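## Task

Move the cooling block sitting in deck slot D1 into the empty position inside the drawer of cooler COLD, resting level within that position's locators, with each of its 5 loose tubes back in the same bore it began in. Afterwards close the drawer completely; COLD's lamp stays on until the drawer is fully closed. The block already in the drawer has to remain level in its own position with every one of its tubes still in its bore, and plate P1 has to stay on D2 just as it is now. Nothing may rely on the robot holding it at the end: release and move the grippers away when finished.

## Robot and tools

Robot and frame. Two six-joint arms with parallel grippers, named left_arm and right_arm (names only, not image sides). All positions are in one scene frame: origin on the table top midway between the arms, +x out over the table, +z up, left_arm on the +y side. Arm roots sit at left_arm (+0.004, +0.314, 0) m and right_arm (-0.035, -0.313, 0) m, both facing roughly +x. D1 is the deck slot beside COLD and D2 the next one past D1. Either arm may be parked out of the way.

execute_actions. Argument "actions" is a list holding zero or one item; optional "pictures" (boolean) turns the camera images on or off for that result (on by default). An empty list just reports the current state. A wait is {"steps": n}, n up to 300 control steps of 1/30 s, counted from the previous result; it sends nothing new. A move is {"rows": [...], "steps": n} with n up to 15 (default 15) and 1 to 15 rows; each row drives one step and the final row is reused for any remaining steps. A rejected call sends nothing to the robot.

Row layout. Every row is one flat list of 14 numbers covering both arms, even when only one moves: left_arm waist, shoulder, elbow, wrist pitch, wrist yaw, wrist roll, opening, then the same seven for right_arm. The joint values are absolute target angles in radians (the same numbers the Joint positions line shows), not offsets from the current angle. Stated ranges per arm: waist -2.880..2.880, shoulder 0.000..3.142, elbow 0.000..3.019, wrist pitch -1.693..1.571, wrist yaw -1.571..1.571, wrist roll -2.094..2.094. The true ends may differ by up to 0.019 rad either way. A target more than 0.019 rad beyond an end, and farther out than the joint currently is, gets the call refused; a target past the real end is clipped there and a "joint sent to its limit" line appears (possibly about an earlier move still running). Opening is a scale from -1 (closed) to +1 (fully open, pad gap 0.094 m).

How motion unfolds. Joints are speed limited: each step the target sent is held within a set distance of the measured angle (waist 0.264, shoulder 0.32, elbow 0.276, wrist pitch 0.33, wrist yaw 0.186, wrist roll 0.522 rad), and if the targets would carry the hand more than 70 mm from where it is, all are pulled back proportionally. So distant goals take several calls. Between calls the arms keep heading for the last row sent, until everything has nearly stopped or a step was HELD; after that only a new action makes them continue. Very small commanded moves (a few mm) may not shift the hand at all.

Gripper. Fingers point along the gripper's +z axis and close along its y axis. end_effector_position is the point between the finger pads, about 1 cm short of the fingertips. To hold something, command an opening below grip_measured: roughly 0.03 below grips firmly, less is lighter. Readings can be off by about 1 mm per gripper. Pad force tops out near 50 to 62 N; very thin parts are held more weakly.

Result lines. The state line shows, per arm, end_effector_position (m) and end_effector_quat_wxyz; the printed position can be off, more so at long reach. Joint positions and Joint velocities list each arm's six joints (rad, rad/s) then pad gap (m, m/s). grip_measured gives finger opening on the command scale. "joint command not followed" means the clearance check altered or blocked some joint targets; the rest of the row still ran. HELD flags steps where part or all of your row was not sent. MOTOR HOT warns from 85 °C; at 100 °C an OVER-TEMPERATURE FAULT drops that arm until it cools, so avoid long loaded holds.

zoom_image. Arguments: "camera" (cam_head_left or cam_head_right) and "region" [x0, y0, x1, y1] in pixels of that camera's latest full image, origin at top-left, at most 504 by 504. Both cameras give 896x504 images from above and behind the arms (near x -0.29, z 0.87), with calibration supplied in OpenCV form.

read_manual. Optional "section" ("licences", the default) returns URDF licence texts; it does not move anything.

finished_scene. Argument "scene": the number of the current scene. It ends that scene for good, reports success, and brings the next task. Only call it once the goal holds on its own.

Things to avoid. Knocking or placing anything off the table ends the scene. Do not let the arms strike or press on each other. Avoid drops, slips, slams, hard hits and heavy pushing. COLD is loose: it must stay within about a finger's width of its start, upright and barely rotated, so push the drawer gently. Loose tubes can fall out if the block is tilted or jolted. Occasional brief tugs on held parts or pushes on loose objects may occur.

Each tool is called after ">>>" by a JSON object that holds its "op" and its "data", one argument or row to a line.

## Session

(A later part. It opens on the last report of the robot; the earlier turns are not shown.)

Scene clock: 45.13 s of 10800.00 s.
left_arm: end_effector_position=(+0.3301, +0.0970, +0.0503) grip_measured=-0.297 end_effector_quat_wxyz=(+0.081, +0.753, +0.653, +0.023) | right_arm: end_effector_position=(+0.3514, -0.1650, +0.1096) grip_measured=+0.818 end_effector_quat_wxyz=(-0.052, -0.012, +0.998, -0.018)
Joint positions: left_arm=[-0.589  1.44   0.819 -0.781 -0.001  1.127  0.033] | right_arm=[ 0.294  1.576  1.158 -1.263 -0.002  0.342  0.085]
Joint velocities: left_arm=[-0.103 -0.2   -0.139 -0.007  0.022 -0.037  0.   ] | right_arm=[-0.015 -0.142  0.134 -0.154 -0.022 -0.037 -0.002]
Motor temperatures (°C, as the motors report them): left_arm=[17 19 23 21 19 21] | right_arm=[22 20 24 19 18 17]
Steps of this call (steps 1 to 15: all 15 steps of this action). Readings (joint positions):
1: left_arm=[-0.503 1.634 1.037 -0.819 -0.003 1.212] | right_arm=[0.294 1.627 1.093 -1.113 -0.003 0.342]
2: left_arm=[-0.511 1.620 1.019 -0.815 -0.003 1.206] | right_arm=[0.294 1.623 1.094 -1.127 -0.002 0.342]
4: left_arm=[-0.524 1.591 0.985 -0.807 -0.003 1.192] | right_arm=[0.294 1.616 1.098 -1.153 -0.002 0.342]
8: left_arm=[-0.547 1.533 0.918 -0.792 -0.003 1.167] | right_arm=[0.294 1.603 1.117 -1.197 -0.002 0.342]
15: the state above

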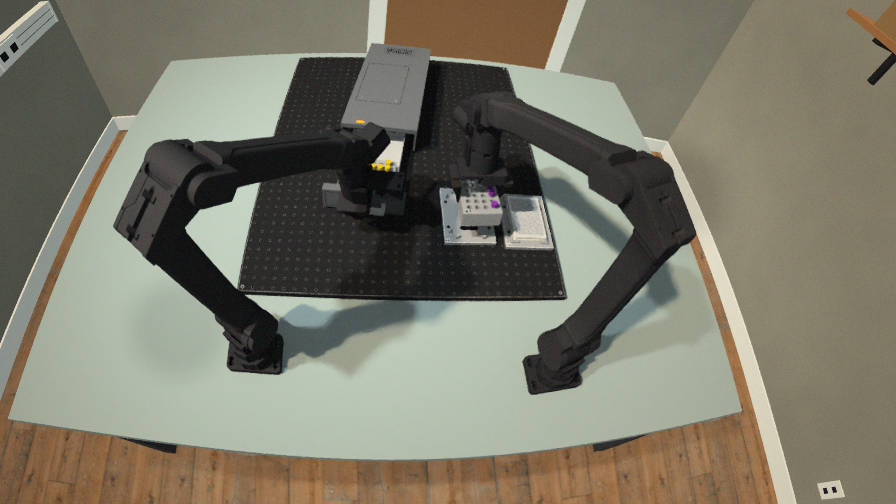

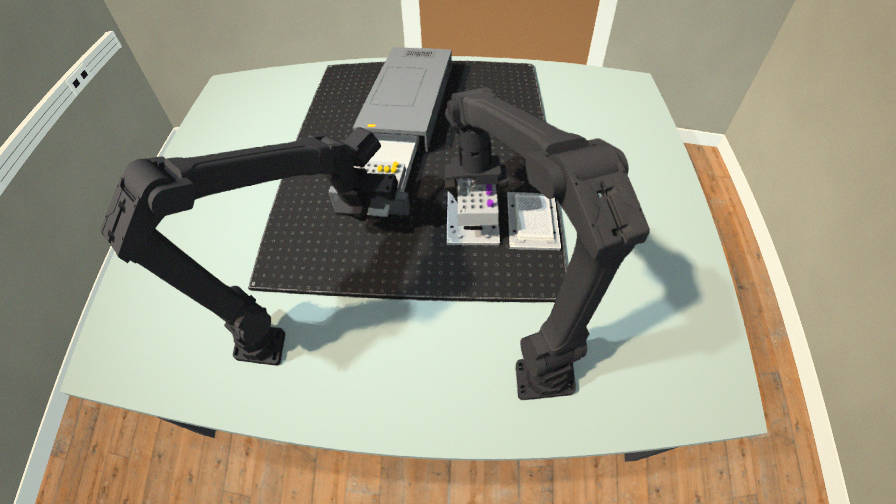

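>>> {"op": "execute_actions", "data": {
  "actions": [
    {"rows":[[-0.602,1.41,0.795,-0.77,0,1.09,-0.3,0.29,1.49,1.276,-1.297,0,0.337,0.77],[-0.609,1.396,0.78,-0.77,0,1.08,-0.3,0.29,1.485,1.282,-1.297,0,0.337,0.77],[-0.616,1.382,0.764,-0.77,0,1.075,-0.3,0.29,1.48,1.288,-1.297,0,0.337,0.77],[-0.624,1.368,0.75,-0.77,0,1.07,-0.3,0.29,1.474,1.295,-1.297,0,0.337,0.77],[-0.632,1.354,0.737,-0.77,0,1.06,-0.3,0.29,1.468,1.302,-1.297,0,0.337,0.77],[-0.64,1.34,0.724,-0.775,0,1.055,-0.3,0.29,1.462,1.309,-1.297,0,0.337,0.77],[-0.648,1.326,0.711,-0.775,0,1.05,-0.3,0.29,1.456,1.316,-1.297,0,0.337,0.77],[-0.656,1.312,0.698,-0.78,0,1.04,-0.3,0.29,1.45,1.323,-1.297,0,0.337,0.77],[-0.664,1.298,0.685,-0.78,0,1.035,-0.3,0.29,1.445,1.33,-1.297,0,0.337,0.77],[-0.672,1.284,0.672,-0.78,0,1.03,-0.3,0.29,1.44,1.335,-1.297,0,0.337,0.77]]}
  ]
}}

>>> {"op": "zoom_image", "data": {
  "camera": "cam_head_right",
  "region": [320, 110, 470, 230]
}}

Scene clock: 48.90 s of 10800.00 s.
left_arm: end_effector_position=(+0.2804, +0.1007, +0.0575) grip_measured=-0.298 end_effector_quat_wxyz=(+0.102, +0.749, +0.654, +0.022) | right_arm: end_effector_position=(+0.3653, -0.1596, +0.1466) grip_measured=+0.818 end_effector_quat_wxyz=(-0.013, -0.012, +1.000, -0.004)
Joint positions: left_arm=[-0.66   1.291  0.693 -0.764 -0.003  1.05   0.033] | right_arm=[ 0.294  1.526  1.208 -1.281 -0.002  0.342  0.085]
Joint velocities: left_arm=[-0.063 -0.063 -0.071 -0.007  0.007 -0.066  0.001] | right_arm=[-0.005 -0.044  0.056 -0.002 -0.022  0.081  0.   ]
Motor temperatures (°C, as the motors report them): left_arm=[17 19 22 21 19 21] | right_arm=[22 20 25 19 18 17]
Steps of this call (steps 1 to 30: the robot went on to your last target; steps 31 to 90: nothing new was sent; then 0.27 s passed at rest; steps 91 to 105: all 15 steps of this action). Readings (joint positions):
91: left_arm=[-0.593 1.434 0.813 -0.782 0.002 1.110] | right_arm=[0.294 1.549 1.187 -1.280 -0.002 0.342]
92: left_arm=[-0.594 1.432 0.810 -0.781 0.002 1.107] | right_arm=[0.294 1.549 1.187 -1.280 -0.002 0.342]
94: left_arm=[-0.599 1.419 0.792 -0.779 0.001 1.098] | right_arm=[0.294 1.548 1.189 -1.281 -0.002 0.342]
98: left_arm=[-0.626 1.364 0.742 -0.771 -0.004 1.077] | right_arm=[0.294 1.543 1.194 -1.281 -0.002 0.342]
105: the state above

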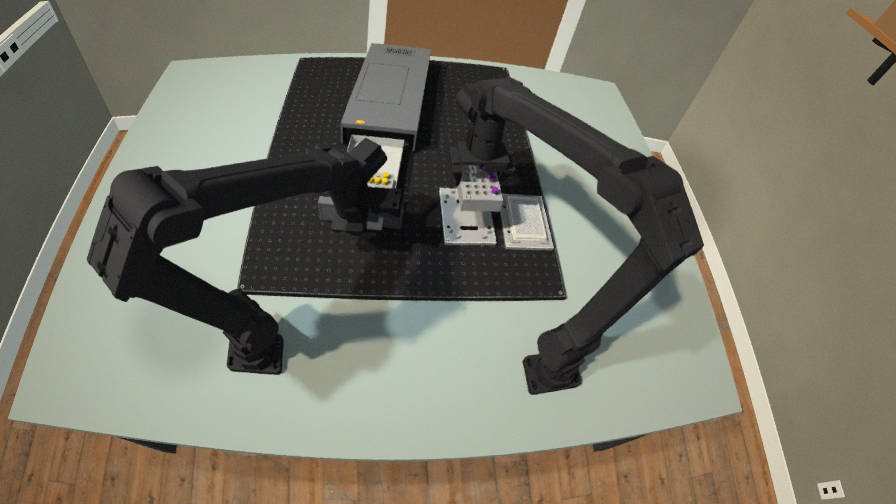

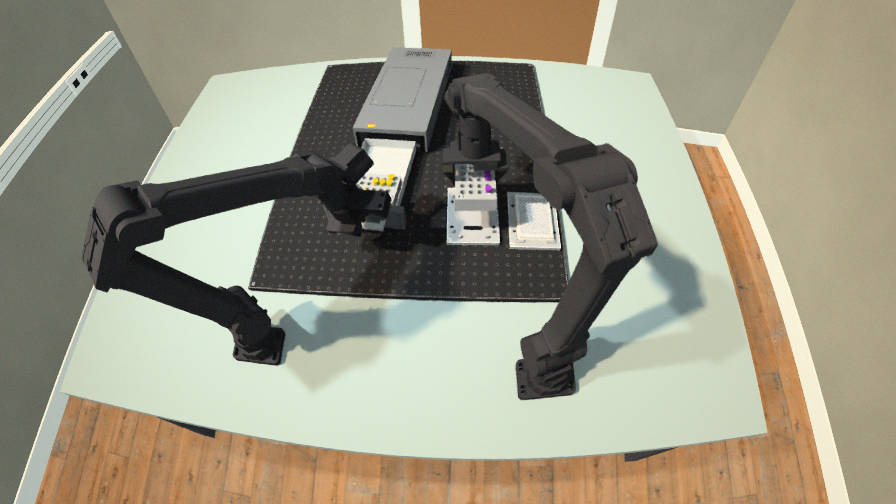

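Region (320, 110, 470, 230) of cam_head_right's 896x504 image, scaled by 3.360, with more detail than that image has; it fills the top 403 rows of this view, and the rest is white.

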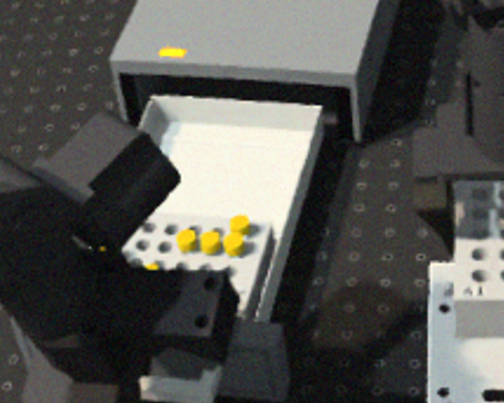

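>>> {"op": "execute_actions", "data": {
  "actions": [
    {"rows":[[-0.68,1.275,0.655,-0.785,0,1.02,-0.3,0.29,1.44,1.335,-1.31,0,0.337,0.77],[-0.688,1.265,0.64,-0.79,0,1.01,-0.3,0.29,1.44,1.335,-1.32,0,0.337,0.77],[-0.695,1.255,0.63,-0.79,0,1.01,-0.3,0.29,1.44,1.335,-1.33,0,0.337,0.77]]}
  ]
}}

Scene clock: 51.03 s of 10800.00 s.
left_arm: end_effector_position=(+0.2536, +0.1090, +0.0474) grip_measured=-0.298 end_effector_quat_wxyz=(+0.084, +0.752, +0.654, +0.015) | right_arm: end_effector_position=(+0.3664, -0.1592, +0.1675) grip_measured=+0.818 end_effector_quat_wxyz=(-0.005, -0.012, +1.000, -0.001)
Joint positions: left_arm=[-0.69   1.259  0.638 -0.779 -0.002  1.023  0.033] | right_arm=[ 0.294  1.502  1.238 -1.318 -0.002  0.342  0.085]
Joint velocities: left_arm=[-0.005  0.005  0.002 -0.007 -0.037 -0.022  0.002] | right_arm=[-0.015 -0.024  0.002 -0.007 -0.081  0.051 -0.001]
Motor temperatures (°C, as the motors report them): left_arm=[17 19 22 21 19 21] | right_arm=[22 21 26 19 18 17]
Steps of this call (steps 1 to 30: the robot went on to your last target; steps 31 to 49: nothing new was sent; steps 50 to 64: all 15 steps of this action). Readings (joint positions):
50: left_arm=[-0.665 1.290 0.688 -0.765 -0.002 1.041] | right_arm=[0.294 1.502 1.238 -1.287 -0.002 0.342]
51: left_arm=[-0.667 1.288 0.684 -0.765 -0.003 1.038] | right_arm=[0.294 1.502 1.238 -1.291 -0.002 0.342]
53: left_arm=[-0.675 1.273 0.672 -0.765 -0.003 1.032] | right_arm=[0.294 1.502 1.238 -1.306 -0.002 0.342]
57: left_arm=[-0.689 1.259 0.646 -0.775 -0.002 1.026] | right_arm=[0.294 1.502 1.238 -1.318 -0.002 0.342]
64: the state above

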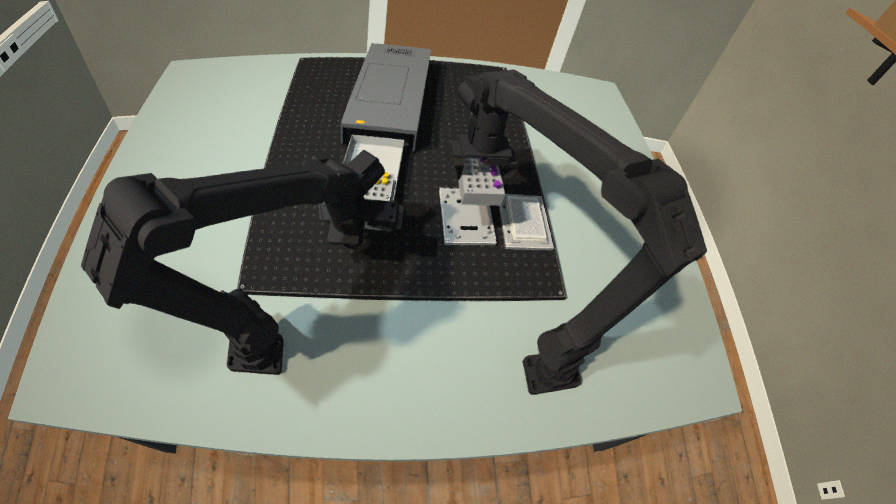

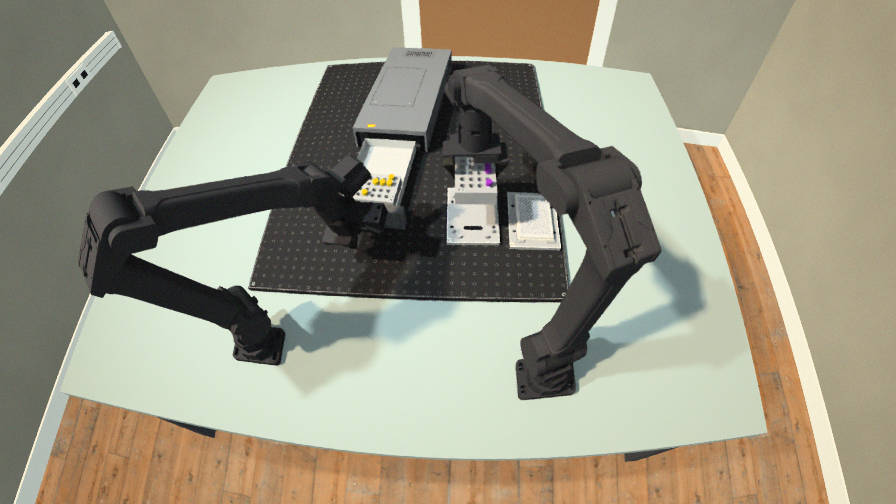

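>>> {"op": "execute_actions", "data": {
  "actions": [
    {"rows":[[-0.72,1.18,0.57,-0.8,0,1.01,-0.6,0.29,1.44,1.335,-1.33,0,0.337,0.77],[-0.74,1.1,0.51,-0.8,0,1.01,-0.9,0.29,1.44,1.335,-1.33,0,0.337,0.77],[-0.76,1.0,0.45,-0.8,0,1.01,-1,0.29,1.44,1.335,-1.33,0,0.337,0.77],[-0.78,0.9,0.4,-0.8,0,1.01,-1,0.29,1.44,1.335,-1.33,0,0.337,0.77],[-0.8,0.8,0.36,-0.8,0,1.01,-1,0.29,1.44,1.335,-1.33,0,0.337,0.77]]}
  ]
}}

>>> {"op": "zoom_image", "data": {
  "camera": "cam_head_right",
  "region": [320, 120, 440, 240]
}}

>>> {"op": "zoom_image", "data": {
  "camera": "cam_head_left",
  "region": [310, 120, 430, 240]
}}

Scene clock: 54.37 s of 10800.00 s.
left_arm: end_effector_position=(+0.1633, +0.1490, +0.0536) grip_measured=-0.987 end_effector_quat_wxyz=(+0.166, +0.778, +0.605, +0.018) | right_arm: end_effector_position=(+0.3664, -0.1592, +0.1675) grip_measured=+0.818 end_effector_quat_wxyz=(-0.005, -0.012, +1.000, -0.001)
Joint positions: left_arm=[-0.803  0.784  0.351 -0.802  0.     1.019  0.001] | right_arm=[ 0.294  1.502  1.238 -1.318 -0.002  0.342  0.085]
Joint velocities: left_arm=[-0.005  0.19  -0.022 -0.007 -0.022  0.007  0.001] | right_arm=[-0.005 -0.005 -0.002  0.007 -0.11  -0.037 -0.   ]
Motor temperatures (°C, as the motors report them): left_arm=[17 19 22 21 19 21] | right_arm=[22 21 26 19 18 17]
Steps of this call (steps 1 to 15: the robot went on to your last target; steps 16 to 85: nothing new was sent; steps 86 to 100: all 15 steps of this action). Readings (joint positions):
86: left_arm=[-0.692 1.254 0.632 -0.779 -0.002 1.021] | right_arm=[0.294 1.502 1.238 -1.318 -0.002 0.342]
87: left_arm=[-0.698 1.235 0.612 -0.779 -0.002 1.020] | right_arm=[0.294 1.502 1.238 -1.318 -0.002 0.342]
89: left_arm=[-0.729 1.130 0.522 -0.779 -0.002 1.019] | right_arm=[0.294 1.502 1.238 -1.318 -0.002 0.342]
93: left_arm=[-0.800 0.796 0.355 -0.802 0.000 1.019] | right_arm=[0.294 1.502 1.238 -1.318 -0.002 0.342]
100: the state above

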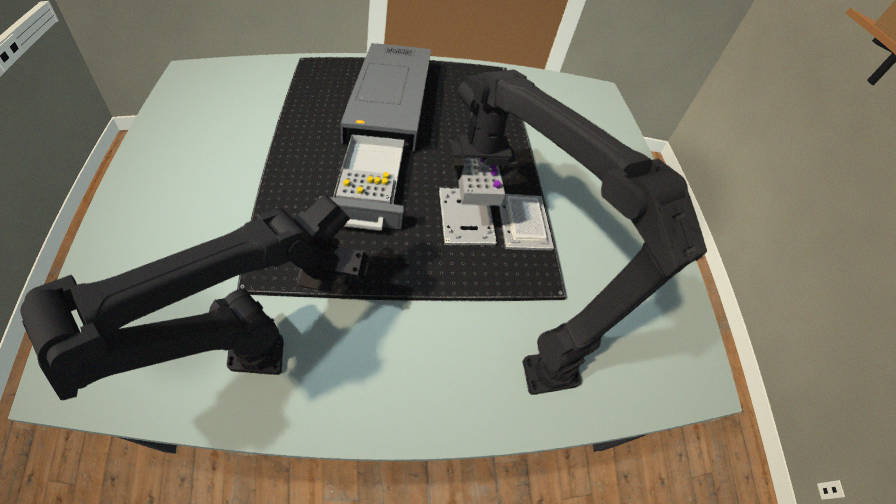

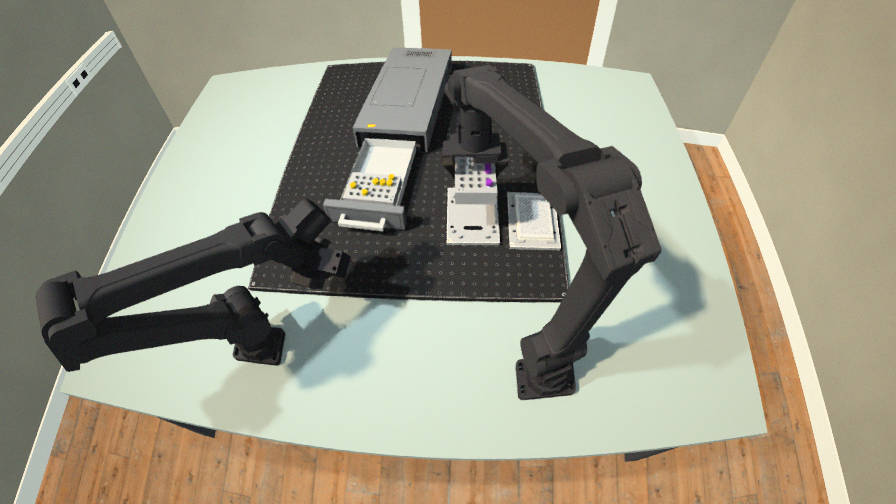

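Region (320, 120, 440, 240) of cam_head_right's 896x504 image, scaled by 4.200, with more detail than that image has.

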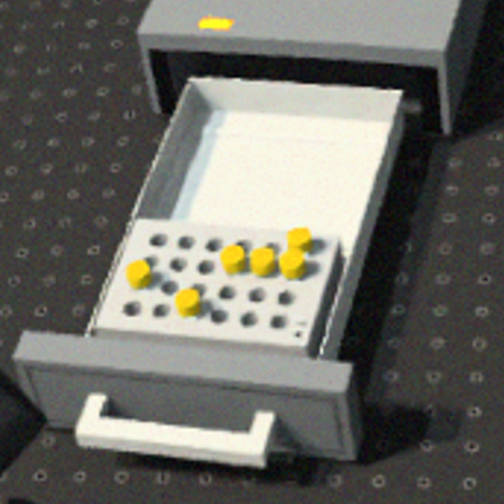

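Region (310, 120, 430, 240) of cam_head_left's 896x504 image, scaled by 4.200, with more detail than that image has.

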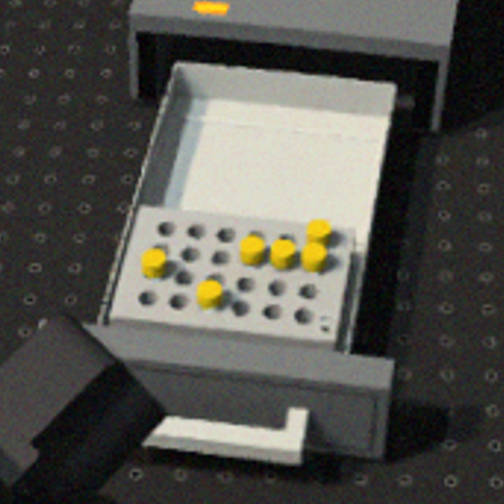

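>>> {"op": "execute_actions", "data": {
  "actions": [
    {"rows":[[-0.8,0.8,0.36,-0.8,0,1.01,-1,0.298,1.46,1.36,-1.335,0,0.3,0.77],[-0.8,0.8,0.36,-0.8,0,1.01,-1,0.306,1.48,1.39,-1.34,0,0.26,0.77],[-0.8,0.8,0.36,-0.8,0,1.01,-1,0.314,1.5,1.425,-1.35,0,0.22,0.77],[-0.8,0.8,0.36,-0.8,0,1.01,-1,0.322,1.52,1.46,-1.36,0,0.18,0.77],[-0.8,0.8,0.36,-0.8,0,1.01,-1,0.33,1.545,1.495,-1.37,0,0.14,0.77],[-0.8,0.8,0.36,-0.8,0,1.01,-1,0.338,1.57,1.53,-1.378,0,0.1,0.77],[-0.8,0.8,0.36,-0.8,0,1.01,-1,0.346,1.595,1.565,-1.386,0,0.06,0.77],[-0.8,0.8,0.36,-0.8,0,1.01,-1,0.354,1.62,1.6,-1.394,0,0.02,0.77],[-0.8,0.8,0.36,-0.8,0,1.01,-1,0.362,1.645,1.635,-1.402,0,-0.02,0.77],[-0.8,0.8,0.36,-0.8,0,1.01,-1,0.37,1.67,1.67,-1.41,0,-0.06,0.77],[-0.8,0.8,0.36,-0.8,0,1.01,-1,0.378,1.695,1.705,-1.418,0,-0.1,0.77],[-0.8,0.8,0.36,-0.8,0,1.01,-1,0.386,1.72,1.74,-1.426,0,-0.14,0.77],[-0.8,0.8,0.36,-0.8,0,1.01,-1,0.394,1.745,1.775,-1.434,0,-0.18,0.77],[-0.8,0.8,0.36,-0.8,0,1.01,-1,0.402,1.77,1.81,-1.442,0,-0.22,0.77],[-0.8,0.8,0.36,-0.8,0,1.01,-1,0.41,1.795,1.845,-1.45,0,-0.26,0.77]]}
  ],
  "pictures": false
}}

>>> {"op": "execute_actions", "data": {
  "actions": [
    {"rows":[[-0.8,0.8,0.36,-0.8,0,1.01,-1,0.418,1.82,1.88,-1.458,0,-0.3,0.77],[-0.8,0.8,0.36,-0.8,0,1.01,-1,0.426,1.845,1.915,-1.466,0,-0.34,0.77],[-0.8,0.8,0.36,-0.8,0,1.01,-1,0.434,1.87,1.95,-1.474,0,-0.38,0.77],[-0.8,0.8,0.36,-0.8,0,1.01,-1,0.442,1.895,1.985,-1.482,0,-0.42,0.77],[-0.8,0.8,0.36,-0.8,0,1.01,-1,0.45,1.92,2.02,-1.49,0,-0.46,0.77],[-0.8,0.8,0.36,-0.8,0,1.01,-1,0.459,1.945,2.055,-1.498,0,-0.5,0.77],[-0.8,0.8,0.36,-0.8,0,1.01,-1,0.468,1.97,2.09,-1.506,0,-0.54,0.77],[-0.8,0.8,0.36,-0.8,0,1.01,-1,0.477,1.995,2.125,-1.514,0,-0.58,0.77],[-0.8,0.8,0.36,-0.8,0,1.01,-1,0.486,2.02,2.16,-1.523,0,-0.62,0.77],[-0.8,0.8,0.36,-0.8,0,1.01,-1,0.495,2.045,2.195,-1.532,0,-0.66,0.77],[-0.8,0.8,0.36,-0.8,0,1.01,-1,0.504,2.07,2.23,-1.541,0,-0.7,0.77],[-0.8,0.8,0.36,-0.8,0,1.01,-1,0.512,2.095,2.26,-1.55,0,-0.74,0.77],[-0.8,0.8,0.36,-0.8,0,1.01,-1,0.52,2.115,2.29,-1.56,0,-0.78,0.77],[-0.8,0.8,0.36,-0.8,0,1.01,-1,0.526,2.135,2.315,-1.57,0,-0.82,0.77],[-0.8,0.8,0.36,-0.8,0,1.01,-1,0.53,2.15,2.335,-1.575,0,-0.86,0.77]]}
  ],
  "pictures": false
}}

>>> {"op": "execute_actions", "data": {
  "actions": [
    {"steps":30}
  ]
}}

Scene clock: 64.47 s of 10800.00 s.
left_arm: end_effector_position=(+0.1629, +0.1495, +0.0518) grip_measured=-0.987 end_effector_quat_wxyz=(+0.162, +0.779, +0.606, +0.018) | right_arm: end_effector_position=(+0.4657, -0.0885, +0.1924) grip_measured=+0.818 end_effector_quat_wxyz=(+0.014, -0.229, +0.973, +0.002)
Joint positions: left_arm=[-0.803  0.793  0.351 -0.802  0.     1.019  0.001] | right_arm=[ 0.35   1.77   1.638 -1.411  0.001 -0.039  0.085]
Joint velocities: left_arm=[ 0.005  0.015  0.002 -0.007 -0.066 -0.007 -0.001] | right_arm=[ 0.259  0.835  1.082 -0.203  0.081 -1.062  0.   ]
Motor temperatures (°C, as the motors report them): left_arm=[17 18 23 21 19 21] | right_arm=[22 21 28 19 18 17]
Steps of this call (steps 1 to 15: the robot went on to your last target; steps 16 to 90: nothing new was sent; then 6.60 s passed at rest; steps 91 to 105: all 15 steps of this action). Readings (joint positions):
91: left_arm=[-0.803 0.793 0.351 -0.802 0.000 1.019] | right_arm=[0.294 1.502 1.240 -1.319 -0.002 0.336]
92: left_arm=[-0.803 0.793 0.351 -0.802 0.000 1.019] | right_arm=[0.294 1.504 1.246 -1.323 -0.002 0.324]
94: left_arm=[-0.803 0.793 0.351 -0.802 0.000 1.019] | right_arm=[0.294 1.517 1.272 -1.340 -0.002 0.290]
98: left_arm=[-0.803 0.793 0.351 -0.802 0.000 1.019] | right_arm=[0.302 1.583 1.380 -1.370 -0.000 0.194]
105: the state above

Scene clock: 64.97 s of 10800.00 s.
left_arm: end_effector_position=(+0.1629, +0.1495, +0.0518) grip_measured=-0.987 end_effector_quat_wxyz=(+0.162, +0.779, +0.606, +0.018) | right_arm: end_effector_position=(+0.5384, +0.0504, +0.1564) grip_measured=+0.818 end_effector_quat_wxyz=(+0.013, -0.564, +0.825, -0.000)
Joint positions: left_arm=[-0.803  0.793  0.351 -0.802  0.     1.019  0.001] | right_arm=[ 0.493  2.165  2.155 -1.534 -0.    -0.634  0.085]
Joint velocities: left_arm=[-0.015  0.005  0.012  0.017 -0.022 -0.081  0.   ] | right_arm=[ 0.259  0.65   0.823 -0.208 -0.022 -1.223  0.   ]
Motor temperatures (°C, as the motors report them): left_arm=[17 18 23 21 19 21] | right_arm=[22 21 28 19 18 17]
Steps of this call (steps 1 to 15: all 15 steps of this action). Readings (joint positions):
1: left_arm=[-0.803 0.793 0.351 -0.802 0.000 1.019] | right_arm=[0.359 1.798 1.675 -1.419 0.001 -0.078]
2: left_arm=[-0.803 0.793 0.351 -0.802 0.000 1.019] | right_arm=[0.369 1.826 1.712 -1.426 0.001 -0.116]
4: left_arm=[-0.803 0.793 0.351 -0.802 0.000 1.019] | right_arm=[0.389 1.881 1.784 -1.442 0.001 -0.194]
8: left_arm=[-0.803 0.793 0.351 -0.802 0.000 1.019] | right_arm=[0.428 1.988 1.923 -1.474 0.000 -0.353]
15: the state above

Scene clock: 65.97 s of 10800.00 s.
left_arm: end_effector_position=(+0.1629, +0.1495, +0.0518) grip_measured=-0.987 end_effector_quat_wxyz=(+0.162, +0.779, +0.606, +0.018) | right_arm: end_effector_position=(+0.5293, +0.0781, +0.1257) grip_measured=+0.818 end_effector_quat_wxyz=(-0.010, -0.664, +0.748, +0.003)
Joint positions: left_arm=[-0.803  0.793  0.351 -0.802  0.     1.019  0.001] | right_arm=[ 0.534  2.238  2.201 -1.553 -0.003 -0.845  0.085]
Joint velocities: left_arm=[-0.005 -0.005 -0.012 -0.002 -0.007 -0.007 -0.   ] | right_arm=[-0.005 -0.005 -0.007 -0.002  0.037 -0.066 -0.   ]
Motor temperatures (°C, as the motors report them): left_arm=[17 18 23 21 19 21] | right_arm=[22 21 29 19 18 17]
Steps of this call (steps 1 to 30: the robot went on to your last target). Readings (joint positions):
1: left_arm=[-0.803 0.793 0.351 -0.802 0.000 1.019] | right_arm=[0.501 2.185 2.178 -1.538 -0.000 -0.669]
2: left_arm=[-0.803 0.793 0.351 -0.802 0.000 1.019] | right_arm=[0.509 2.199 2.193 -1.539 -0.001 -0.699]
4: left_arm=[-0.803 0.793 0.351 -0.802 0.000 1.019] | right_arm=[0.521 2.217 2.201 -1.539 -0.003 -0.742]
8: left_arm=[-0.803 0.793 0.351 -0.802 0.000 1.019] | right_arm=[0.533 2.234 2.201 -1.551 -0.004 -0.790]
30: the state above

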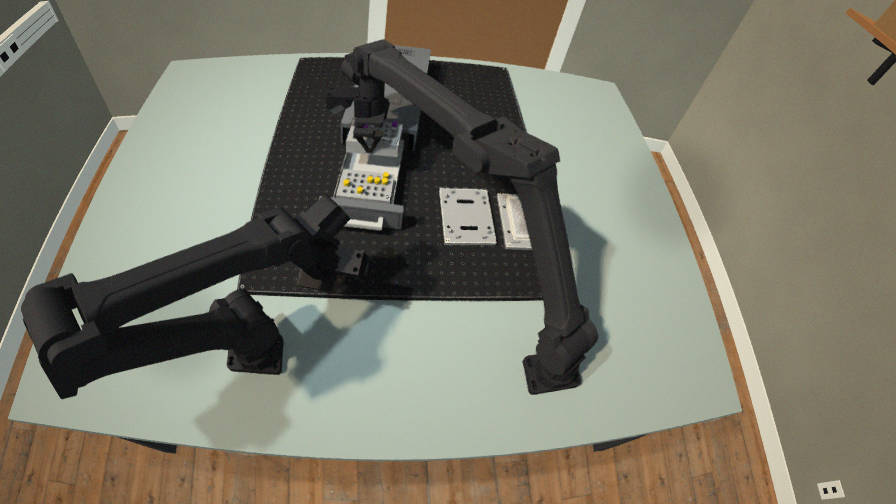

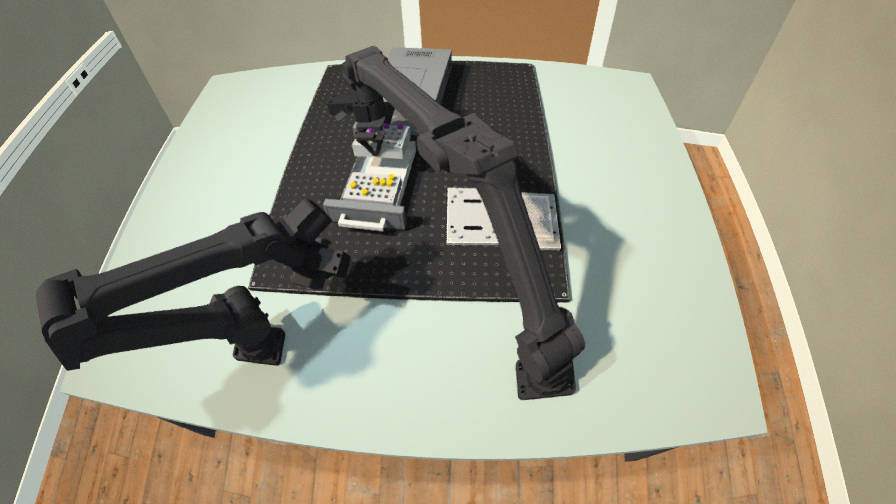

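>>> {"op": "zoom_image", "data": {
  "camera": "cam_head_right",
  "region": [330, 100, 430, 200]
}}

>>> {"op": "zoom_image", "data": {
  "camera": "cam_head_left",
  "region": [325, 100, 425, 200]
}}

Region (330, 100, 430, 200) of cam_head_right's 896x504 image, scaled by 5.040, with more detail than that image has.

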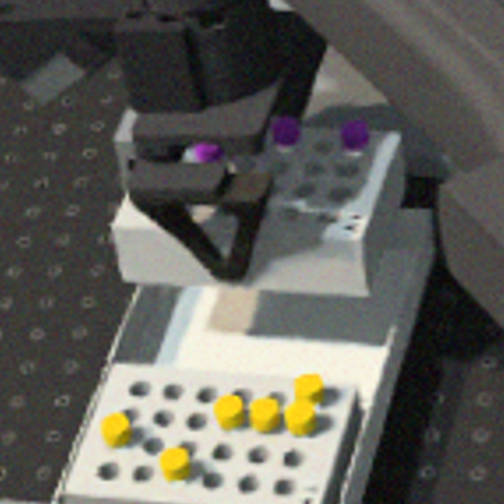

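Region (325, 100, 425, 200) of cam_head_left's 896x504 image, scaled by 5.040, with more detail than that image has.

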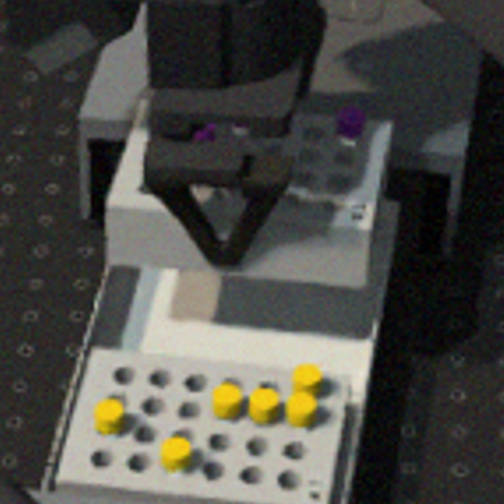

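>>> {"op": "execute_actions", "data": {
  "actions": [
    {"rows":[[-0.8,0.8,0.36,-0.8,0,1.01,-1,0.545,2.14,2.29,-1.54,0,-0.855,0.77],[-0.8,0.8,0.36,-0.8,0,1.01,-1,0.545,2.14,2.27,-1.53,0,-0.855,0.77],[-0.8,0.8,0.36,-0.8,0,1.01,-1,0.545,2.14,2.26,-1.52,0,-0.855,0.77],[-0.8,0.8,0.36,-0.8,0,1.01,-1,0.55,2.14,2.25,-1.51,0,-0.855,0.77],[-0.8,0.8,0.36,-0.8,0,1.01,-1,0.55,2.14,2.24,-1.5,0,-0.855,0.77],[-0.8,0.8,0.36,-0.8,0,1.01,-1,0.55,2.14,2.23,-1.49,0,-0.855,0.77],[-0.8,0.8,0.36,-0.8,0,1.01,-1,0.55,2.14,2.22,-1.48,0,-0.855,0.77],[-0.8,0.8,0.36,-0.8,0,1.01,-1,0.55,2.14,2.21,-1.47,0,-0.855,0.77],[-0.8,0.8,0.36,-0.8,0,1.01,-1,0.55,2.14,2.2,-1.46,0,-0.855,0.77]]}
  ],
  "pictures": false
}}

>>> {"op": "execute_actions", "data": {
  "actions": [
    {"steps":15}
  ]
}}

>>> {"op": "zoom_image", "data": {
  "camera": "cam_head_left",
  "region": [325, 100, 425, 200]
}}

>>> {"op": "zoom_image", "data": {
  "camera": "cam_head_right",
  "region": [330, 100, 430, 200]
}}

Scene clock: 72.40 s of 10800.00 s.
left_arm: end_effector_position=(+0.1629, +0.1495, +0.0518) grip_measured=-0.987 end_effector_quat_wxyz=(+0.162, +0.779, +0.606, +0.018) | right_arm: end_effector_position=(+0.5353, +0.0823, +0.1087) grip_measured=+0.818 end_effector_quat_wxyz=(+0.008, -0.665, +0.747, +0.001)
Joint positions: left_arm=[-0.803  0.793  0.351 -0.802  0.     1.019  0.001] | right_arm=[ 0.534  2.236  2.153 -1.471 -0.003 -0.848  0.085]
Joint velocities: left_arm=[-0.005 -0.024 -0.022 -0.022  0.051  0.037  0.   ] | right_arm=[-0.005  0.005 -0.056  0.002 -0.022 -0.022  0.001]
Motor temperatures (°C, as the motors report them): left_arm=[17 18 23 21 19 21] | right_arm=[22 22 29 19 18 17]
Steps of this call (steps 1 to 15: the robot went on to your last target; steps 16 to 90: nothing new was sent; then 2.93 s passed at rest; steps 91 to 105: all 15 steps of this action). Readings (joint positions):
91: left_arm=[-0.803 0.793 0.351 -0.802 0.000 1.019] | right_arm=[0.534 2.238 2.201 -1.553 -0.003 -0.848]
92: left_arm=[-0.803 0.793 0.351 -0.802 0.000 1.019] | right_arm=[0.534 2.238 2.201 -1.551 -0.003 -0.848]
94: left_arm=[-0.803 0.793 0.351 -0.802 0.000 1.019] | right_arm=[0.534 2.238 2.201 -1.542 -0.003 -0.848]
98: left_arm=[-0.803 0.793 0.351 -0.802 0.000 1.019] | right_arm=[0.534 2.238 2.190 -1.500 -0.003 -0.848]
105: the state above

Scene clock: 72.90 s of 10800.00 s.
left_arm: end_effector_position=(+0.1629, +0.1495, +0.0518) grip_measured=-0.987 end_effector_quat_wxyz=(+0.162, +0.779, +0.606, +0.018) | right_arm: end_effector_position=(+0.5348, +0.0820, +0.1078) grip_measured=+0.818 end_effector_quat_wxyz=(+0.007, -0.665, +0.747, +0.001)
Joint positions: left_arm=[-0.803  0.793  0.351 -0.802  0.     1.019  0.001] | right_arm=[ 0.534  2.236  2.151 -1.471 -0.003 -0.848  0.085]
Joint velocities: left_arm=[-0.005  0.015 -0.022  0.002  0.007 -0.007 -0.   ] | right_arm=[-0.015 -0.015 -0.002  0.012  0.022 -0.022 -0.001]
Motor temperatures (°C, as the motors report them): left_arm=[17 18 23 21 19 21] | right_arm=[22 22 29 19 18 17]
Steps of this call (steps 1 to 15: the robot went on to your last target). Readings (joint positions):
1: left_arm=[-0.803 0.793 0.351 -0.802 0.000 1.019] | right_arm=[0.534 2.236 2.151 -1.471 -0.003 -0.848]
2: left_arm=[-0.803 0.793 0.351 -0.802 0.000 1.019] | right_arm=[0.534 2.236 2.151 -1.471 -0.003 -0.848]
4: left_arm=[-0.803 0.793 0.351 -0.802 0.000 1.019] | right_arm=[0.534 2.236 2.151 -1.471 -0.003 -0.848]
8: left_arm=[-0.803 0.793 0.351 -0.802 0.000 1.019] | right_arm=[0.534 2.236 2.151 -1.471 -0.003 -0.848]
15: the state above
All arms were judged still, so your last target was given up. Only a new action makes them travel on or press farther. Fingers that are still opening or closing keep moving.

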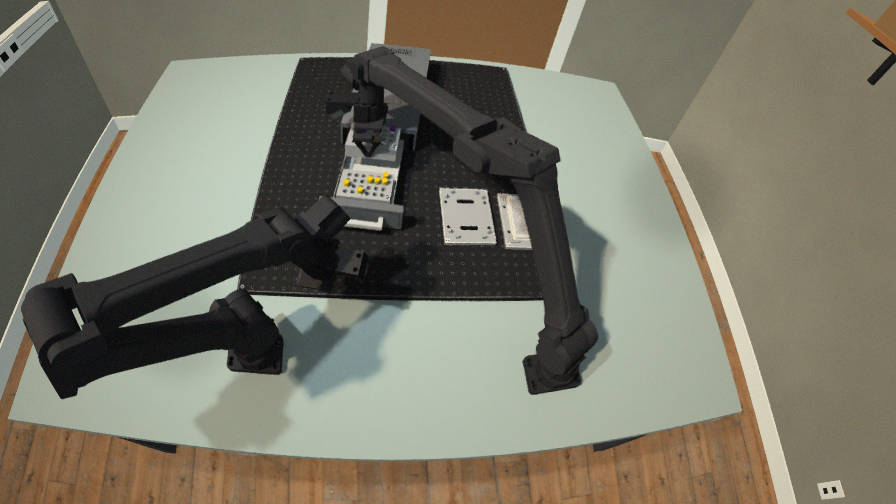

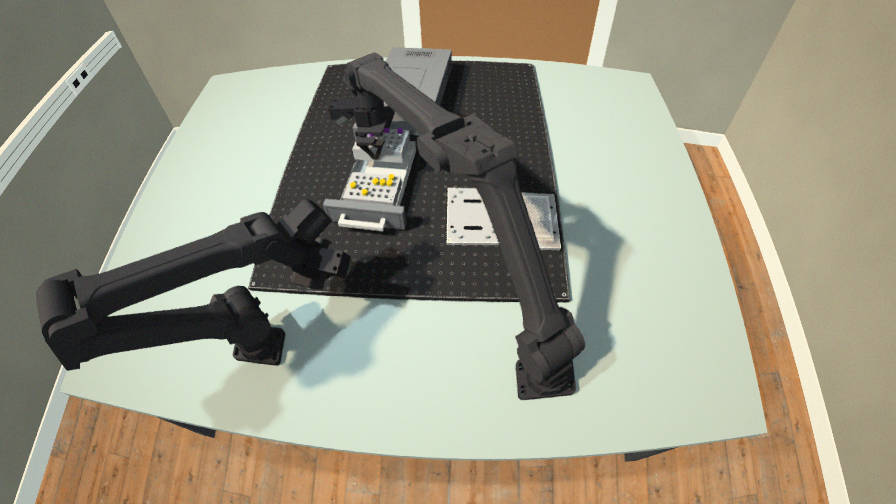

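Region (325, 100, 425, 200) of cam_head_left's 896x504 image, scaled by 5.040, with more detail than that image has.

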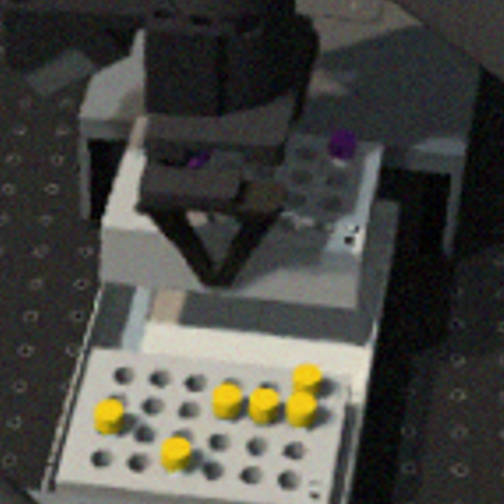

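Region (330, 100, 430, 200) of cam_head_right's 896x504 image, scaled by 5.040, with more detail than that image has.

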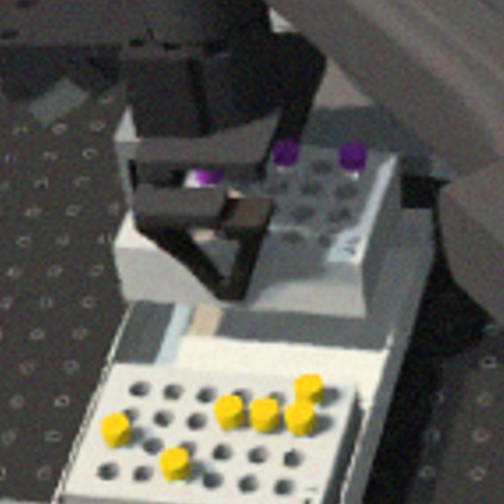

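>>> {"op": "execute_actions", "data": {
  "actions": [
    {"rows":[[-0.8,0.8,0.36,-0.8,0,1.01,-1,0.54,2.14,2.18,-1.46,0,-0.855,0.77],[-0.8,0.8,0.36,-0.8,0,1.01,-1,0.54,2.14,2.17,-1.46,0,-0.855,0.77],[-0.8,0.8,0.36,-0.8,0,1.01,-1,0.54,2.14,2.16,-1.46,0,-0.855,0.77],[-0.8,0.8,0.36,-0.8,0,1.01,-1,0.54,2.14,2.15,-1.46,0,-0.855,0.77],[-0.8,0.8,0.36,-0.8,0,1.01,-1,0.54,2.14,2.14,-1.45,0,-0.855,0.77],[-0.8,0.8,0.36,-0.8,0,1.01,-1,0.54,2.14,2.135,-1.44,0,-0.855,0.77],[-0.8,0.8,0.36,-0.8,0,1.01,-1,0.54,2.14,2.135,-1.425,0,-0.855,0.77]]}
  ]
}}

>>> {"op": "zoom_image", "data": {
  "camera": "cam_head_left",
  "region": [325, 100, 425, 200]
}}

>>> {"op": "zoom_image", "data": {
  "camera": "cam_head_right",
  "region": [330, 100, 430, 200]
}}

Scene clock: 78.23 s of 10800.00 s.
left_arm: end_effector_position=(+0.1629, +0.1495, +0.0518) grip_measured=-0.987 end_effector_quat_wxyz=(+0.162, +0.779, +0.606, +0.018) | right_arm: end_effector_position=(+0.5269, +0.0765, +0.0872) grip_measured=+0.818 end_effector_quat_wxyz=(-0.004, -0.665, +0.747, +0.002)
Joint positions: left_arm=[-0.803  0.793  0.351 -0.802  0.     1.019  0.001] | right_arm=[ 0.534  2.231  2.087 -1.435 -0.003 -0.848  0.085]
Joint velocities: left_arm=[-0.015  0.005  0.007 -0.007 -0.022 -0.007 -0.001] | right_arm=[-0.015 -0.005 -0.017  0.037 -0.051 -0.095  0.002]
Motor temperatures (°C, as the motors report them): left_arm=[17 18 23 21 19 21] | right_arm=[22 23 28 19 18 17]
Steps of this call (steps 1 to 90: nothing new was sent; then 1.83 s passed at rest; steps 91 to 105: all 15 steps of this action). Readings (joint positions):
91: left_arm=[-0.803 0.793 0.351 -0.802 0.000 1.019] | right_arm=[0.534 2.236 2.149 -1.469 -0.003 -0.848]
92: left_arm=[-0.803 0.793 0.351 -0.802 0.000 1.019] | right_arm=[0.534 2.236 2.146 -1.469 -0.003 -0.848]
94: left_arm=[-0.803 0.793 0.351 -0.802 0.000 1.019] | right_arm=[0.534 2.234 2.134 -1.465 -0.003 -0.848]
98: left_arm=[-0.803 0.793 0.351 -0.802 0.000 1.019] | right_arm=[0.534 2.231 2.101 -1.448 -0.003 -0.848]
105: the state above

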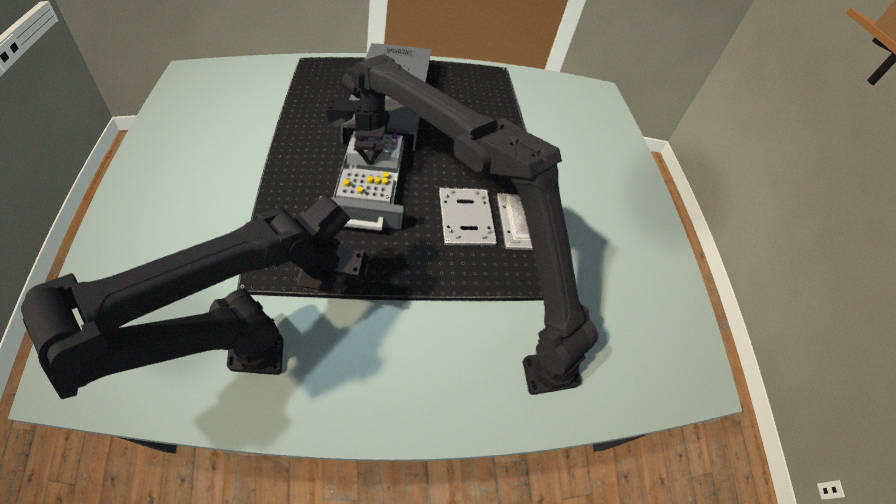

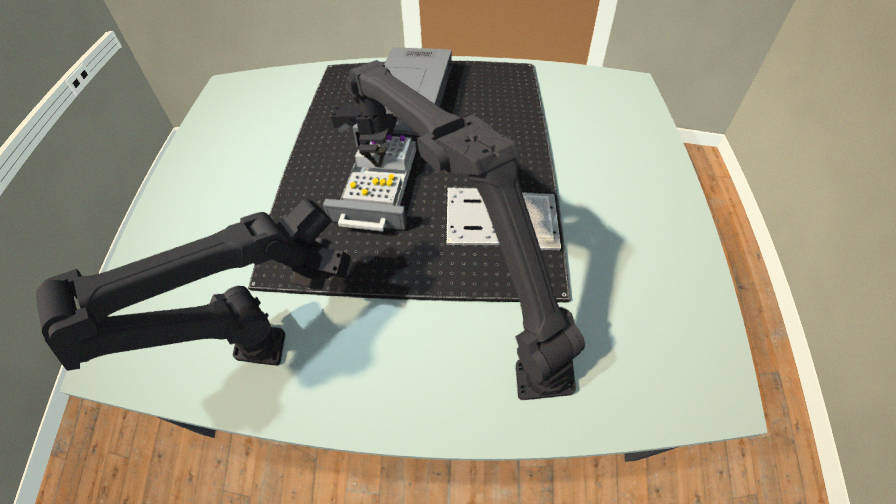

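Region (325, 100, 425, 200) of cam_head_left's 896x504 image, scaled by 5.040, with more detail than that image has.

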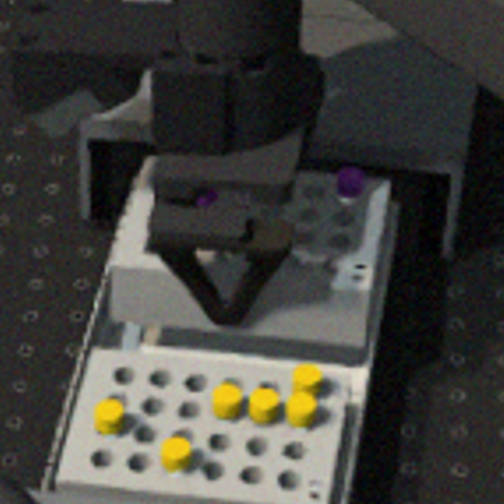

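Region (330, 100, 430, 200) of cam_head_right's 896x504 image, scaled by 5.040, with more detail than that image has.

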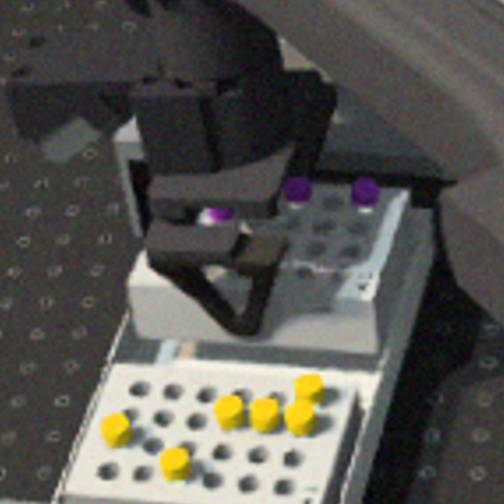

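>>> {"op": "execute_actions", "data": {
  "actions": [
    {"rows":[[-0.8,0.8,0.36,-0.8,0,1.01,-1,0.558,2.15,2.135,-1.417,0,-0.84,0.77]]}
  ],
  "pictures": false
}}

Scene clock: 79.70 s of 10800.00 s.
left_arm: end_effector_position=(+0.1629, +0.1495, +0.0518) grip_measured=-0.987 end_effector_quat_wxyz=(+0.162, +0.779, +0.606, +0.018) | right_arm: end_effector_position=(+0.5262, +0.0815, +0.0872) grip_measured=+0.818 end_effector_quat_wxyz=(+0.000, -0.667, +0.745, +0.001)
Joint positions: left_arm=[-0.803  0.793  0.351 -0.802  0.     1.019  0.001] | right_arm=[ 0.54   2.231  2.087 -1.426 -0.003 -0.848  0.085]
Joint velocities: left_arm=[-0.015 -0.005  0.002  0.002 -0.051 -0.022 -0.001] | right_arm=[ 0.015  0.005  0.002 -0.007 -0.022 -0.051 -0.   ]
Motor temperatures (°C, as the motors report them): left_arm=[17 18 23 21 19 21] | right_arm=[22 23 28 19 18 17]
Steps of this call (steps 1 to 15: the robot went on to your last target; steps 16 to 29: nothing new was sent; steps 30 to 44: all 15 steps of this action). Readings (joint positions):
30: left_arm=[-0.803 0.793 0.351 -0.802 0.000 1.019] | right_arm=[0.534 2.231 2.087 -1.433 -0.003 -0.848]
31: left_arm=[-0.803 0.793 0.351 -0.802 0.000 1.019] | right_arm=[0.534 2.231 2.087 -1.431 -0.003 -0.848]
33: left_arm=[-0.803 0.793 0.351 -0.802 0.000 1.019] | right_arm=[0.535 2.231 2.087 -1.427 -0.003 -0.848]
37: left_arm=[-0.803 0.793 0.351 -0.802 0.000 1.019] | right_arm=[0.537 2.231 2.087 -1.426 -0.003 -0.848]
44: the state above

>>> {"op": "execute_actions", "data": {
  "actions": [
    {"rows":[[-0.8,0.8,0.36,-0.8,0,1.01,-1,0.55,2.16,2.125,-1.417,0,-0.835,0.77],[-0.8,0.8,0.36,-0.8,0,1.01,-1,0.55,2.17,2.115,-1.41,0,-0.835,0.77],[-0.8,0.8,0.36,-0.8,0,1.01,-1,0.55,2.18,2.105,-1.4,0,-0.835,0.77],[-0.8,0.8,0.36,-0.8,0,1.01,-1,0.55,2.18,2.1,-1.39,0,-0.835,0.77],[-0.8,0.8,0.36,-0.8,0,1.01,-1,0.55,2.18,2.1,-1.375,0,-0.835,0.77]]}
  ]
}}

>>> {"op": "zoom_image", "data": {
  "camera": "cam_head_left",
  "region": [325, 100, 425, 200]
}}

Scene clock: 82.13 s of 10800.00 s.
left_arm: end_effector_position=(+0.1629, +0.1495, +0.0518) grip_measured=-0.987 end_effector_quat_wxyz=(+0.162, +0.779, +0.606, +0.018) | right_arm: end_effector_position=(+0.5274, +0.0826, +0.0748) grip_measured=+0.818 end_effector_quat_wxyz=(+0.006, -0.665, +0.746, +0.001)
Joint positions: left_arm=[-0.803  0.793  0.351 -0.802  0.     1.019  0.001] | right_arm=[ 0.541  2.234  2.059 -1.385 -0.003 -0.843  0.085]
Joint velocities: left_arm=[-0.005 -0.005  0.002 -0.007  0.066  0.022  0.   ] | right_arm=[-0.024 -0.005  0.027  0.012  0.022  0.051  0.   ]
Motor temperatures (°C, as the motors report them): left_arm=[17 18 24 21 19 21] | right_arm=[22 23 28 19 18 17]
Steps of this call (steps 1 to 15: the robot went on to your last target; steps 16 to 58: nothing new was sent; steps 59 to 73: all 15 steps of this action). Readings (joint positions):
59: left_arm=[-0.803 0.793 0.351 -0.802 0.000 1.019] | right_arm=[0.541 2.231 2.087 -1.426 -0.003 -0.847]
60: left_arm=[-0.803 0.793 0.351 -0.802 0.000 1.019] | right_arm=[0.541 2.231 2.085 -1.424 -0.003 -0.847]
62: left_arm=[-0.803 0.793 0.351 -0.802 0.000 1.019] | right_arm=[0.541 2.231 2.079 -1.414 -0.003 -0.845]
66: left_arm=[-0.803 0.793 0.351 -0.802 0.000 1.019] | right_arm=[0.541 2.233 2.063 -1.387 -0.003 -0.844]
73: the state above

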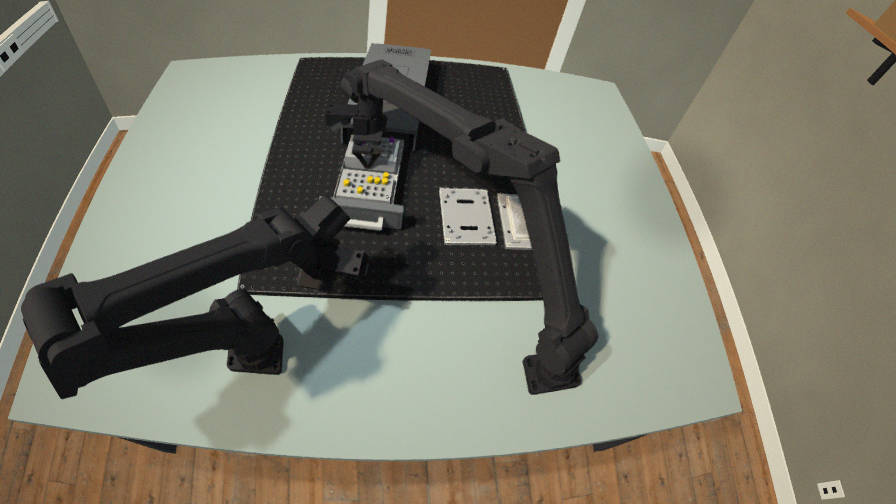

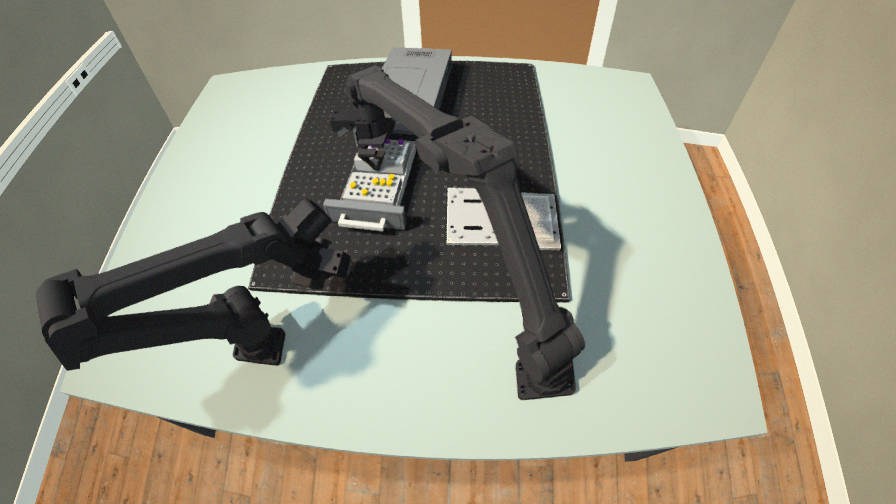

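Region (325, 100, 425, 200) of cam_head_left's 896x504 image, scaled by 5.040, with more detail than that image has.

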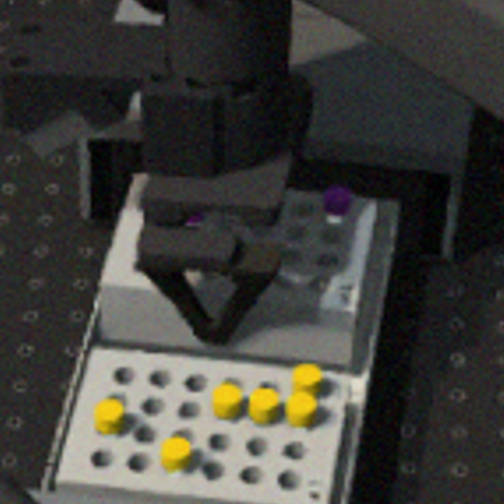

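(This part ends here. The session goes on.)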